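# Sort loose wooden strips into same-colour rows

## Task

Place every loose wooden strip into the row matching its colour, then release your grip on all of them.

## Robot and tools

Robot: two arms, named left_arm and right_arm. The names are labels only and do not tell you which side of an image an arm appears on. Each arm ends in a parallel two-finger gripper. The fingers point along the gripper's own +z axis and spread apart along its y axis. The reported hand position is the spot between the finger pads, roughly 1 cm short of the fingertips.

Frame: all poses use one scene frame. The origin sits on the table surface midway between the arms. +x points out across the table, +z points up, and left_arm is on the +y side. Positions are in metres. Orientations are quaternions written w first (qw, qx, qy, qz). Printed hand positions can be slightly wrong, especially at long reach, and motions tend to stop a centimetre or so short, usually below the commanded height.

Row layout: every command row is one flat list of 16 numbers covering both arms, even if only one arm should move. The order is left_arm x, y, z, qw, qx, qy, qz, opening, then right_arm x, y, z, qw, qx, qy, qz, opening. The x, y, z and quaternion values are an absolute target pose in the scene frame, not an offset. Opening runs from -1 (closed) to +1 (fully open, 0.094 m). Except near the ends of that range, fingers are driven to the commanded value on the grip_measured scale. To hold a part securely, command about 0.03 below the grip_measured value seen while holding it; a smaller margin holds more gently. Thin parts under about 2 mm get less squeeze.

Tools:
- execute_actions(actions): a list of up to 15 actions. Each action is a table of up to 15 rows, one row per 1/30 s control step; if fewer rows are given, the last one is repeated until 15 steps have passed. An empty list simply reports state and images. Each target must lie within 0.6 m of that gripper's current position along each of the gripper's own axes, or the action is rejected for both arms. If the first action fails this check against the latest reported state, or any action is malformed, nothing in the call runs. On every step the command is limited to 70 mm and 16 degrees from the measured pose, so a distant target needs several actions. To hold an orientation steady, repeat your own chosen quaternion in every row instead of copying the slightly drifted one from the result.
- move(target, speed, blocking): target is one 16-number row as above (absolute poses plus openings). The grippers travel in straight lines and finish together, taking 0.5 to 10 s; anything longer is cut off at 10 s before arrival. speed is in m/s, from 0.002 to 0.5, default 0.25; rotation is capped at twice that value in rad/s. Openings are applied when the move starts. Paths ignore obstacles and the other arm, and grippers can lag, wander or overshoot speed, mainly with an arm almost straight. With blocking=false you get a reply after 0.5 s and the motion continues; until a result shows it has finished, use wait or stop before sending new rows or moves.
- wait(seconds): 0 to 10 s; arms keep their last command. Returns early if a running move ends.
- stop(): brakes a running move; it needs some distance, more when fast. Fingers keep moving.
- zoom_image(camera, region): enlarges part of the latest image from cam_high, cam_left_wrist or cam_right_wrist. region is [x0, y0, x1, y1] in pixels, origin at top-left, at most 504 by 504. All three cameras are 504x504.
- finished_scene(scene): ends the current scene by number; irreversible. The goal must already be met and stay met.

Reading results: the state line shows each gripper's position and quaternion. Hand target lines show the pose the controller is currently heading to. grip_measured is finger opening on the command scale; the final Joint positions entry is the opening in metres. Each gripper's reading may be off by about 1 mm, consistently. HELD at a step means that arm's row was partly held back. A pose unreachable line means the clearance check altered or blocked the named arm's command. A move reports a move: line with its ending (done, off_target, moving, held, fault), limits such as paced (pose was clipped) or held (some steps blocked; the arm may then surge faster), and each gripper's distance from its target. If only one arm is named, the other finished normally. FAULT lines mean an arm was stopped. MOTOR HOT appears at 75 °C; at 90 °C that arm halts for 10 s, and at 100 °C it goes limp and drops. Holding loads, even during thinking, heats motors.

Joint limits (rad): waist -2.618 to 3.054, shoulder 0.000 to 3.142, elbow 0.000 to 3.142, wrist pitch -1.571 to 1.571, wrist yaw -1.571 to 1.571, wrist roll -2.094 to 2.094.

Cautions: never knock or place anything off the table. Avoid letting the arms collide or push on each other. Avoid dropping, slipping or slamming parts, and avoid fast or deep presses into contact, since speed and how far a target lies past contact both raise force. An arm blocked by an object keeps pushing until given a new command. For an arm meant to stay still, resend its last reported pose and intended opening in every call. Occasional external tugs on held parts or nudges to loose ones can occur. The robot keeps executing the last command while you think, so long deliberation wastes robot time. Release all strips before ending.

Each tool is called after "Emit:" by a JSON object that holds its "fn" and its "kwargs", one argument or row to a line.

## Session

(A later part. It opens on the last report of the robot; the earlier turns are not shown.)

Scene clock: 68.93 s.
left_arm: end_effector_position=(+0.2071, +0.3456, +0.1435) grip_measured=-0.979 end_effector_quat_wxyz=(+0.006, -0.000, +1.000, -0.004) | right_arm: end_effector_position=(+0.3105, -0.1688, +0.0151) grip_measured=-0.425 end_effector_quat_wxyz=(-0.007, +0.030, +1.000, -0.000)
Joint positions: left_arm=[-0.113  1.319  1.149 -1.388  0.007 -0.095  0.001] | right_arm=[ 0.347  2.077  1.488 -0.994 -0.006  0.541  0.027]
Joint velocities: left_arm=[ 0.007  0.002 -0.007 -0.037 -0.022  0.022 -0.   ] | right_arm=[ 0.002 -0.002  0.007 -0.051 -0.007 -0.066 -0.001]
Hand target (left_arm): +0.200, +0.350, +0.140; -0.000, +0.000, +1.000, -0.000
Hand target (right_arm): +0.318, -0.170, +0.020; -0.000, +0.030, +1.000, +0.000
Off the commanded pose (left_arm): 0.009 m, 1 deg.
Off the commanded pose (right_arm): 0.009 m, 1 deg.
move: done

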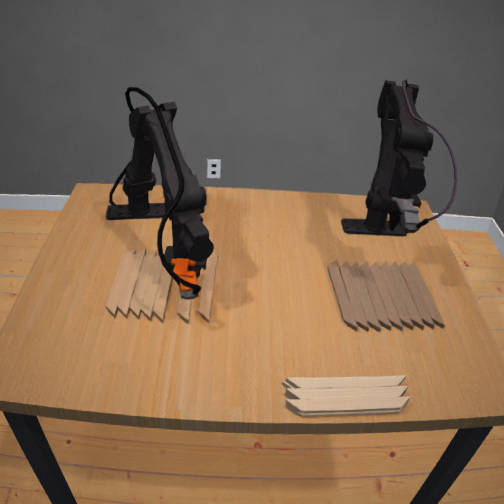

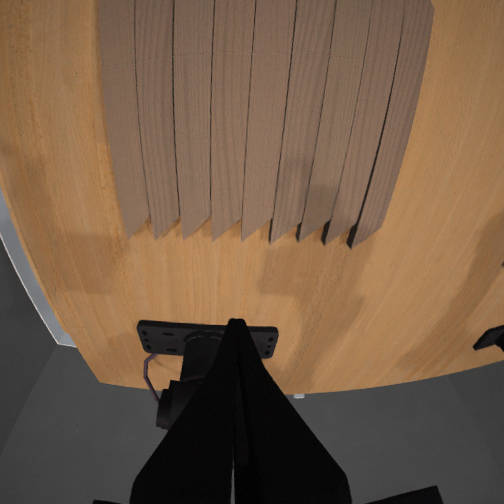

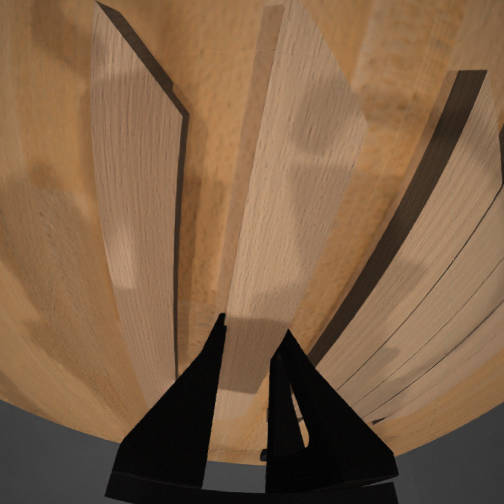

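Emit:
{"fn": "move", "kwargs": {
  "target": [0.2,0.35,0.14,0,0,1,0,-1, 0.318,-0.17,0.02,0,0.03,1,0,-0.25]
}}

Emit:
{"fn": "move", "kwargs": {
  "target": [0.2,0.35,0.14,0,0,1,0,-1, 0.318,-0.17,0.07,0,0.03,1,0,-0.25]
}}

Emit:
{"fn": "move", "kwargs": {
  "target": [0.2,0.35,0.14,0,0,1,0,-1, 0.305,-0.07,0.05,0,-0.685,0.73,0,1],
  "speed": 0.4
}}

Emit:
{"fn": "move", "kwargs": {
  "target": [0.2,0.35,0.14,0,0,1,0,-1, 0.305,-0.07,0.01,0,-0.685,0.73,0,1],
  "speed": 0.07
}}

Emit:
{"fn": "move", "kwargs": {
  "target": [0.2,0.35,0.14,0,0,1,0,-1, 0.31,-0.135,0.018,0,-0.685,0.73,0,1],
  "speed": 0.05
}}

Scene clock: 70.43 s.
left_arm: end_effector_position=(+0.2071, +0.3456, +0.1435) grip_measured=-0.979 end_effector_quat_wxyz=(+0.006, -0.000, +1.000, -0.004) | right_arm: end_effector_position=(+0.3094, -0.1694, +0.0150) grip_measured=-0.252 end_effector_quat_wxyz=(-0.009, +0.029, +1.000, -0.002)
Joint positions: left_arm=[-0.113  1.319  1.149 -1.388  0.007 -0.095  0.001] | right_arm=[ 0.347  2.077  1.488 -0.999 -0.006  0.539  0.035]
Joint velocities: left_arm=[-0.017  0.012  0.007 -0.066 -0.037 -0.051 -0.   ] | right_arm=[-0.017 -0.007  0.002  0.007 -0.007 -0.022 -0.   ]
Hand target (left_arm): +0.200, +0.350, +0.140; -0.000, +0.000, +1.000, -0.000
Hand target (right_arm): +0.318, -0.170, +0.020; +0.000, +0.030, +1.000, +0.000
Off the commanded pose (left_arm): 0.009 m, 1 deg.
Off the commanded pose (right_arm): 0.010 m, 1 deg.
move: done

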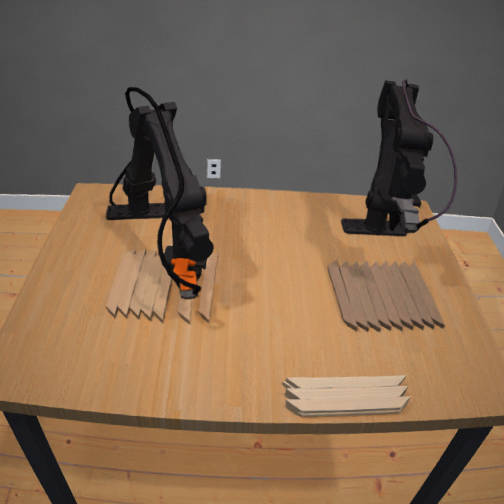

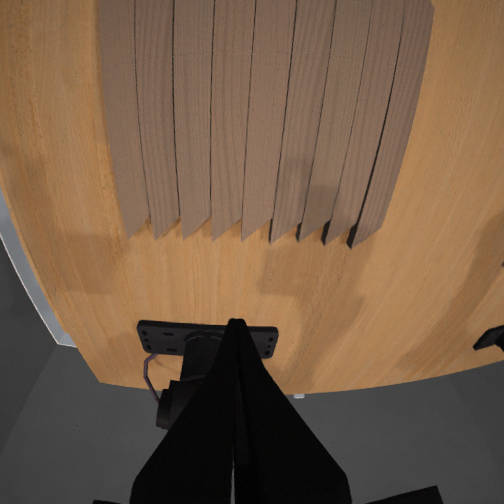

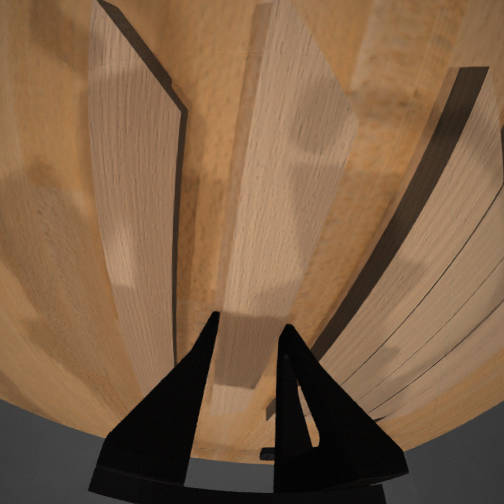

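Scene clock: 71.47 s.
left_arm: end_effector_position=(+0.2071, +0.3456, +0.1435) grip_measured=-0.979 end_effector_quat_wxyz=(+0.006, -0.000, +1.000, -0.004) | right_arm: end_effector_position=(+0.3086, -0.1698, +0.0483) grip_measured=-0.252 end_effector_quat_wxyz=(-0.027, +0.029, +0.999, -0.012)
Joint positions: left_arm=[-0.113  1.319  1.149 -1.388  0.007 -0.095  0.001] | right_arm=[ 0.347  2.077  1.625 -1.177 -0.006  0.539  0.035]
Joint velocities: left_arm=[-0.007  0.002 -0.002 -0.022 -0.007 -0.022 -0.   ] | right_arm=[ 0.002 -0.012  0.002 -0.066  0.007 -0.051 -0.001]
Hand target (left_arm): +0.200, +0.350, +0.140; -0.000, +0.000, +1.000, -0.000
Hand target (right_arm): +0.318, -0.170, +0.070; -0.000, +0.030, +1.000, -0.000
Off the commanded pose (left_arm): 0.009 m, 1 deg.
Off the commanded pose (right_arm): 0.024 m, 3 deg.
move: off_target (right_arm)

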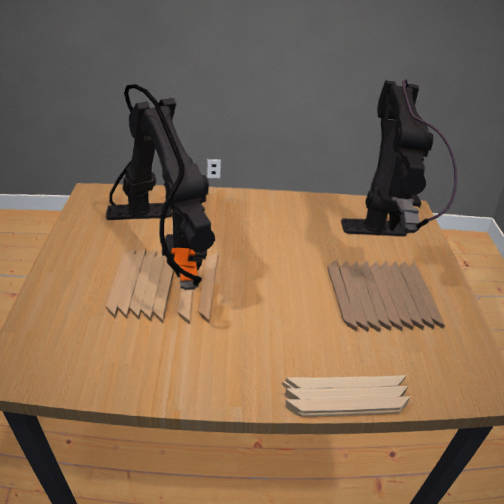

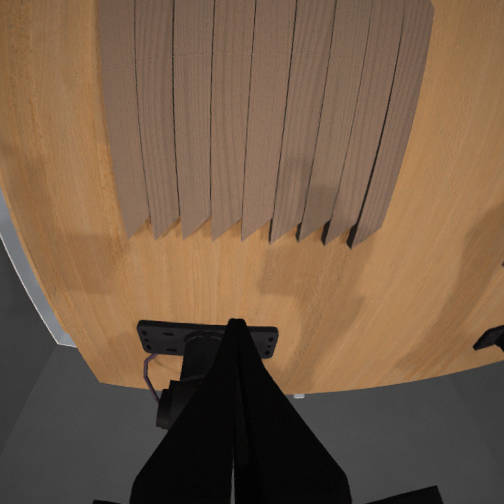

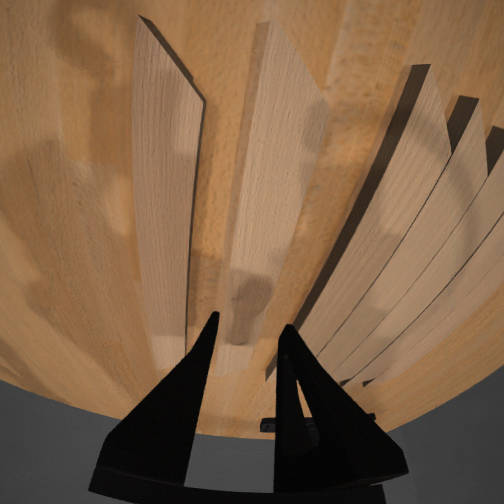

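Scene clock: 74.07 s.
left_arm: end_effector_position=(+0.2071, +0.3456, +0.1435) grip_measured=-0.979 end_effector_quat_wxyz=(+0.006, -0.000, +1.000, -0.004) | right_arm: end_effector_position=(+0.3040, -0.0757, +0.0452) grip_measured=+1.000 end_effector_quat_wxyz=(-0.003, -0.678, +0.735, -0.002)
Joint positions: left_arm=[-0.113  1.319  1.149 -1.388  0.007 -0.095  0.001] | right_arm=[ 0.552  2.224  1.845 -1.199  0.005 -0.802  0.094]
Joint velocities: left_arm=[ 0.017  0.012 -0.017 -0.022 -0.037 -0.081 -0.001] | right_arm=[ 0.017  0.002  0.017  0.037 -0.051  0.007  0.   ]
Hand target (left_arm): +0.200, +0.350, +0.140; -0.000, +0.000, +1.000, -0.000
Hand target (right_arm): +0.305, -0.070, +0.050; -0.002, +0.684, -0.730, +0.002
Off the commanded pose (left_arm): 0.009 m, 1 deg.
Off the commanded pose (right_arm): 0.007 m, 1 deg.
move: done

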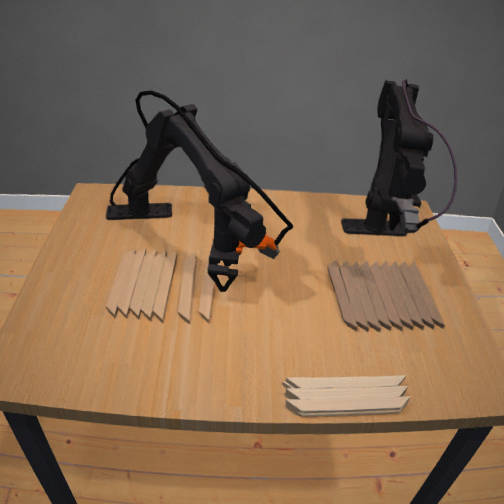

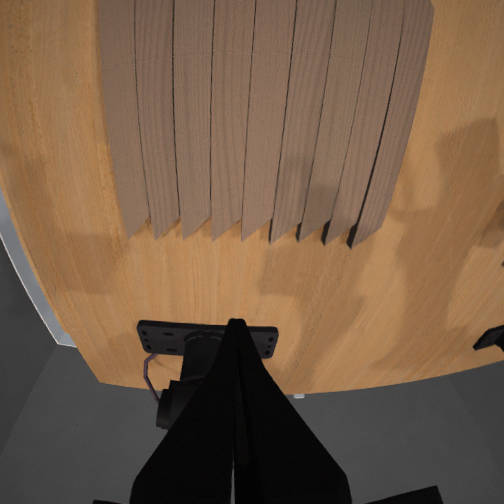

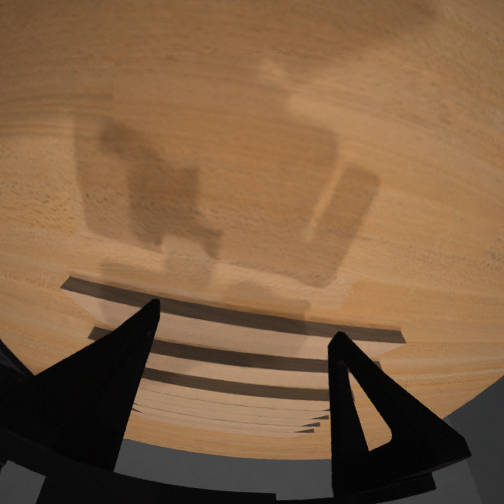

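Scene clock: 75.07 s.
left_arm: end_effector_position=(+0.2071, +0.3456, +0.1435) grip_measured=-0.979 end_effector_quat_wxyz=(+0.006, -0.000, +1.000, -0.004) | right_arm: end_effector_position=(+0.3061, -0.0736, +0.0132) grip_measured=+1.000 end_effector_quat_wxyz=(-0.002, -0.680, +0.733, -0.002)
Joint positions: left_arm=[-0.113  1.319  1.149 -1.388  0.007 -0.095  0.001] | right_arm=[ 0.553  2.26   1.776 -1.092  0.005 -0.807  0.094]
Joint velocities: left_arm=[ 0.012  0.007 -0.002  0.037 -0.022 -0.007 -0.001] | right_arm=[ 0.012 -0.022 -0.017 -0.081 -0.007 -0.007  0.   ]
Hand target (left_arm): +0.200, +0.350, +0.140; -0.000, +0.000, +1.000, -0.000
Hand target (right_arm): +0.305, -0.070, +0.010; -0.000, +0.684, -0.729, -0.000
Off the commanded pose (left_arm): 0.009 m, 1 deg.
Off the commanded pose (right_arm): 0.005 m, 1 deg.
move: done

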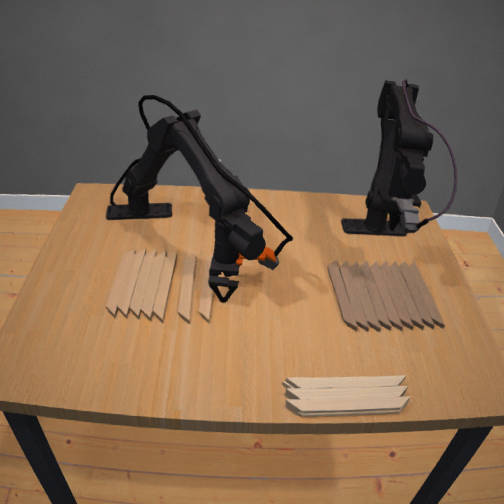

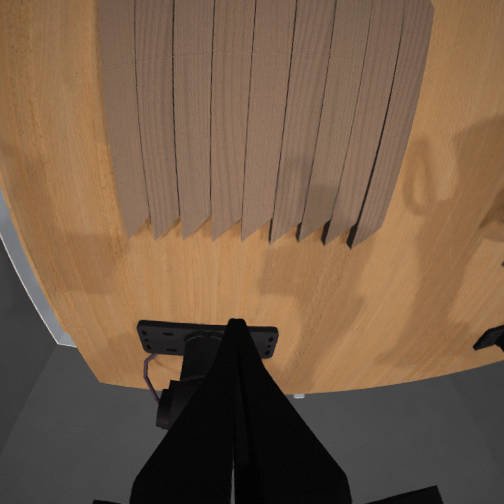

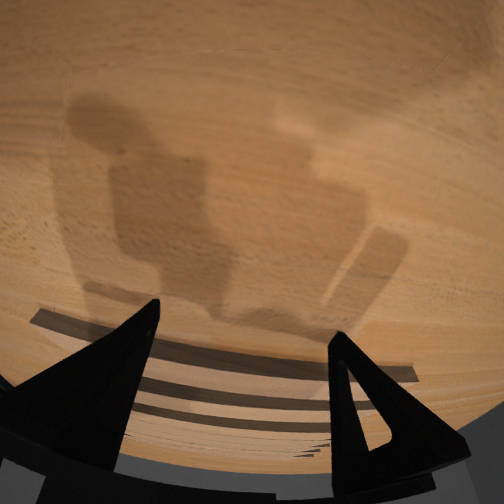

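Scene clock: 76.60 s.
left_arm: end_effector_position=(+0.2071, +0.3456, +0.1435) grip_measured=-0.979 end_effector_quat_wxyz=(+0.006, -0.000, +1.000, -0.004) | right_arm: end_effector_position=(+0.3116, -0.1281, +0.0119) grip_measured=+1.000 end_effector_quat_wxyz=(-0.001, -0.686, +0.727, -0.000)
Joint positions: left_arm=[-0.113  1.319  1.149 -1.388  0.007 -0.095  0.001] | right_arm=[ 0.438  2.151  1.592 -1.014  0.001 -0.939  0.094]
Joint velocities: left_arm=[ 0.007  0.002  0.007  0.051 -0.022  0.022 -0.002] | right_arm=[ 0.002  0.002 -0.007  0.007  0.007 -0.022  0.   ]
Hand target (left_arm): +0.200, +0.350, +0.140; -0.000, +0.000, +1.000, -0.000
Hand target (right_arm): +0.310, -0.135, +0.018; +0.001, +0.684, -0.729, -0.001
Off the commanded pose (left_arm): 0.009 m, 1 deg.
Off the commanded pose (right_arm): 0.009 m, 0 deg.
move: done

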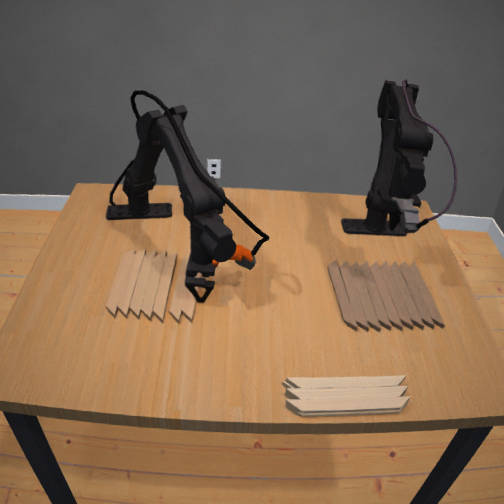

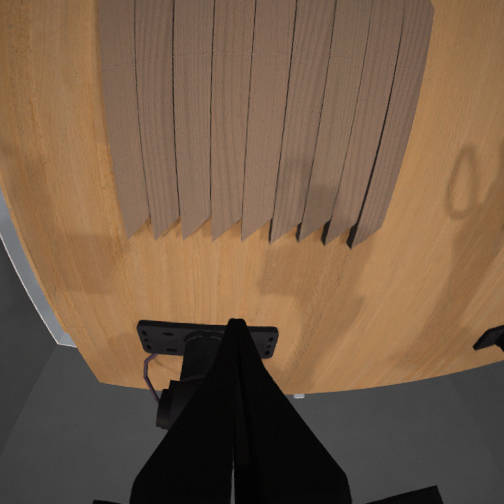

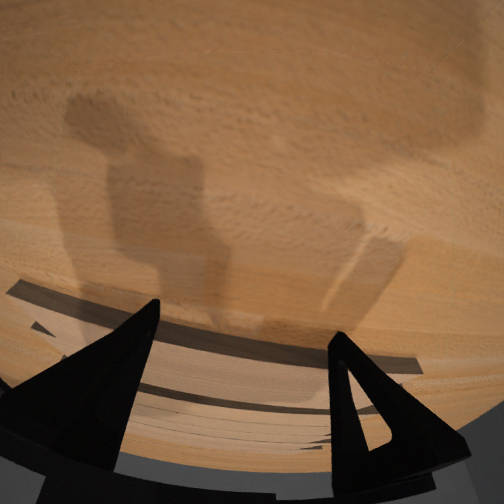

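Emit:
{"fn": "move", "kwargs": {
  "target": [0.2,0.35,0.14,0,0,1,0,-1, 0.31,-0.148,0.018,0,-0.7,0.714,0,1],
  "speed": 0.03
}}

Emit:
{"fn": "move", "kwargs": {
  "target": [0.2,0.35,0.14,0,0,1,0,-1, 0.27,-0.06,0.1,0,-0.7,0.714,0,1]
}}

Scene clock: 78.20 s.
left_arm: end_effector_position=(+0.2071, +0.3456, +0.1435) grip_measured=-0.979 end_effector_quat_wxyz=(+0.006, -0.000, +1.000, -0.004) | right_arm: end_effector_position=(+0.3118, -0.1405, +0.0116) grip_measured=+1.000 end_effector_quat_wxyz=(-0.000, -0.702, +0.712, -0.000)
Joint positions: left_arm=[-0.113  1.319  1.149 -1.388  0.007 -0.095  0.001] | right_arm=[ 0.412  2.126  1.551 -0.996  0.001 -1.011  0.094]
Joint velocities: left_arm=[-0.012 -0.002 -0.002  0.037 -0.007 -0.051  0.   ] | right_arm=[-0.002 -0.022 -0.017 -0.022  0.022 -0.022  0.   ]
Hand target (left_arm): +0.200, +0.350, +0.140; -0.000, +0.000, +1.000, -0.000
Hand target (right_arm): +0.310, -0.148, +0.018; +0.001, +0.700, -0.714, -0.000
Off the commanded pose (left_arm): 0.009 m, 1 deg.
Off the commanded pose (right_arm): 0.010 m, 0 deg.
move: done

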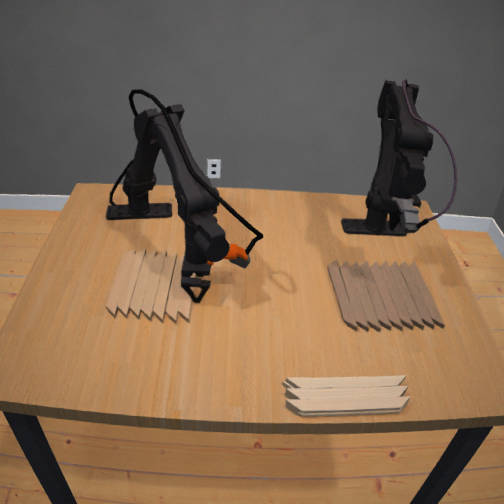

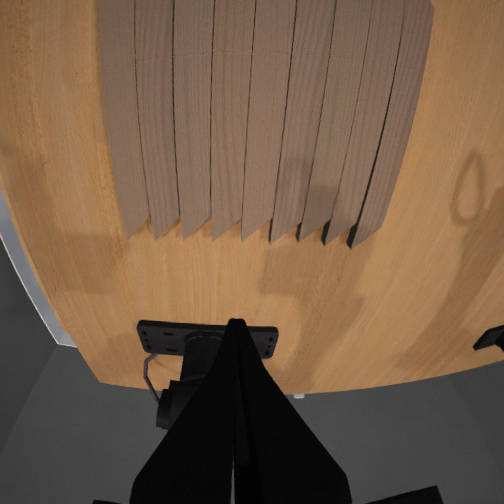

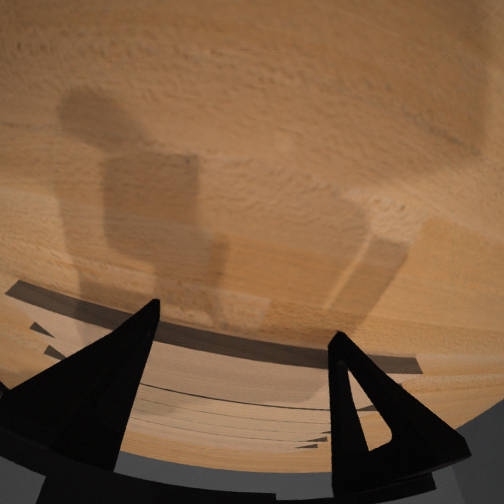

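Scene clock: 79.47 s.
left_arm: end_effector_position=(+0.2071, +0.3456, +0.1435) grip_measured=-0.979 end_effector_quat_wxyz=(+0.006, -0.000, +1.000, -0.004) | right_arm: end_effector_position=(+0.2681, -0.0623, +0.0963) grip_measured=+1.000 end_effector_quat_wxyz=(-0.001, -0.703, +0.711, -0.003)
Joint positions: left_arm=[-0.113  1.319  1.149 -1.388  0.007 -0.095  0.001] | right_arm=[ 0.634  2.126  1.893 -1.34   0.006 -0.79   0.094]
Joint velocities: left_arm=[-0.022  0.012 -0.012  0.051 -0.095  0.051 -0.001] | right_arm=[ 0.022 -0.012  0.007  0.022  0.007 -0.022  0.   ]
Hand target (left_arm): +0.200, +0.350, +0.140; -0.000, +0.000, +1.000, -0.000
Hand target (right_arm): +0.271, -0.060, +0.100; -0.002, +0.700, -0.714, +0.002
Off the commanded pose (left_arm): 0.009 m, 1 deg.
Off the commanded pose (right_arm): 0.005 m, 1 deg.
move: done

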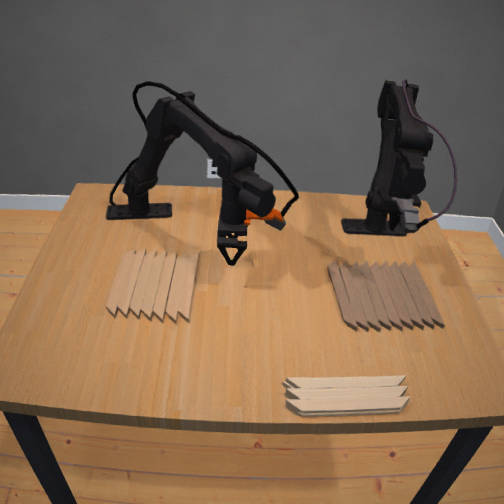

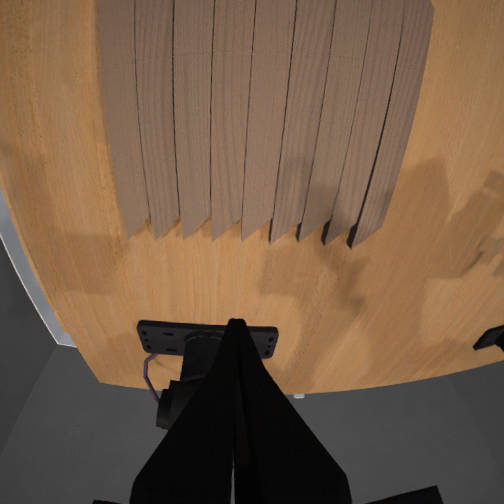

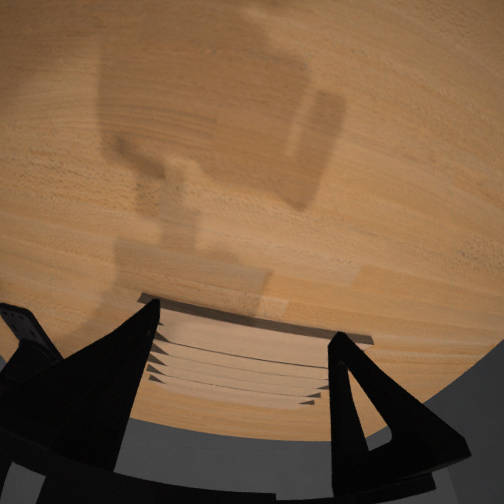

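Emit:
{"fn": "finished_scene", "kwargs": {
  "scene": 1
}}

The scene is finished: the task was done.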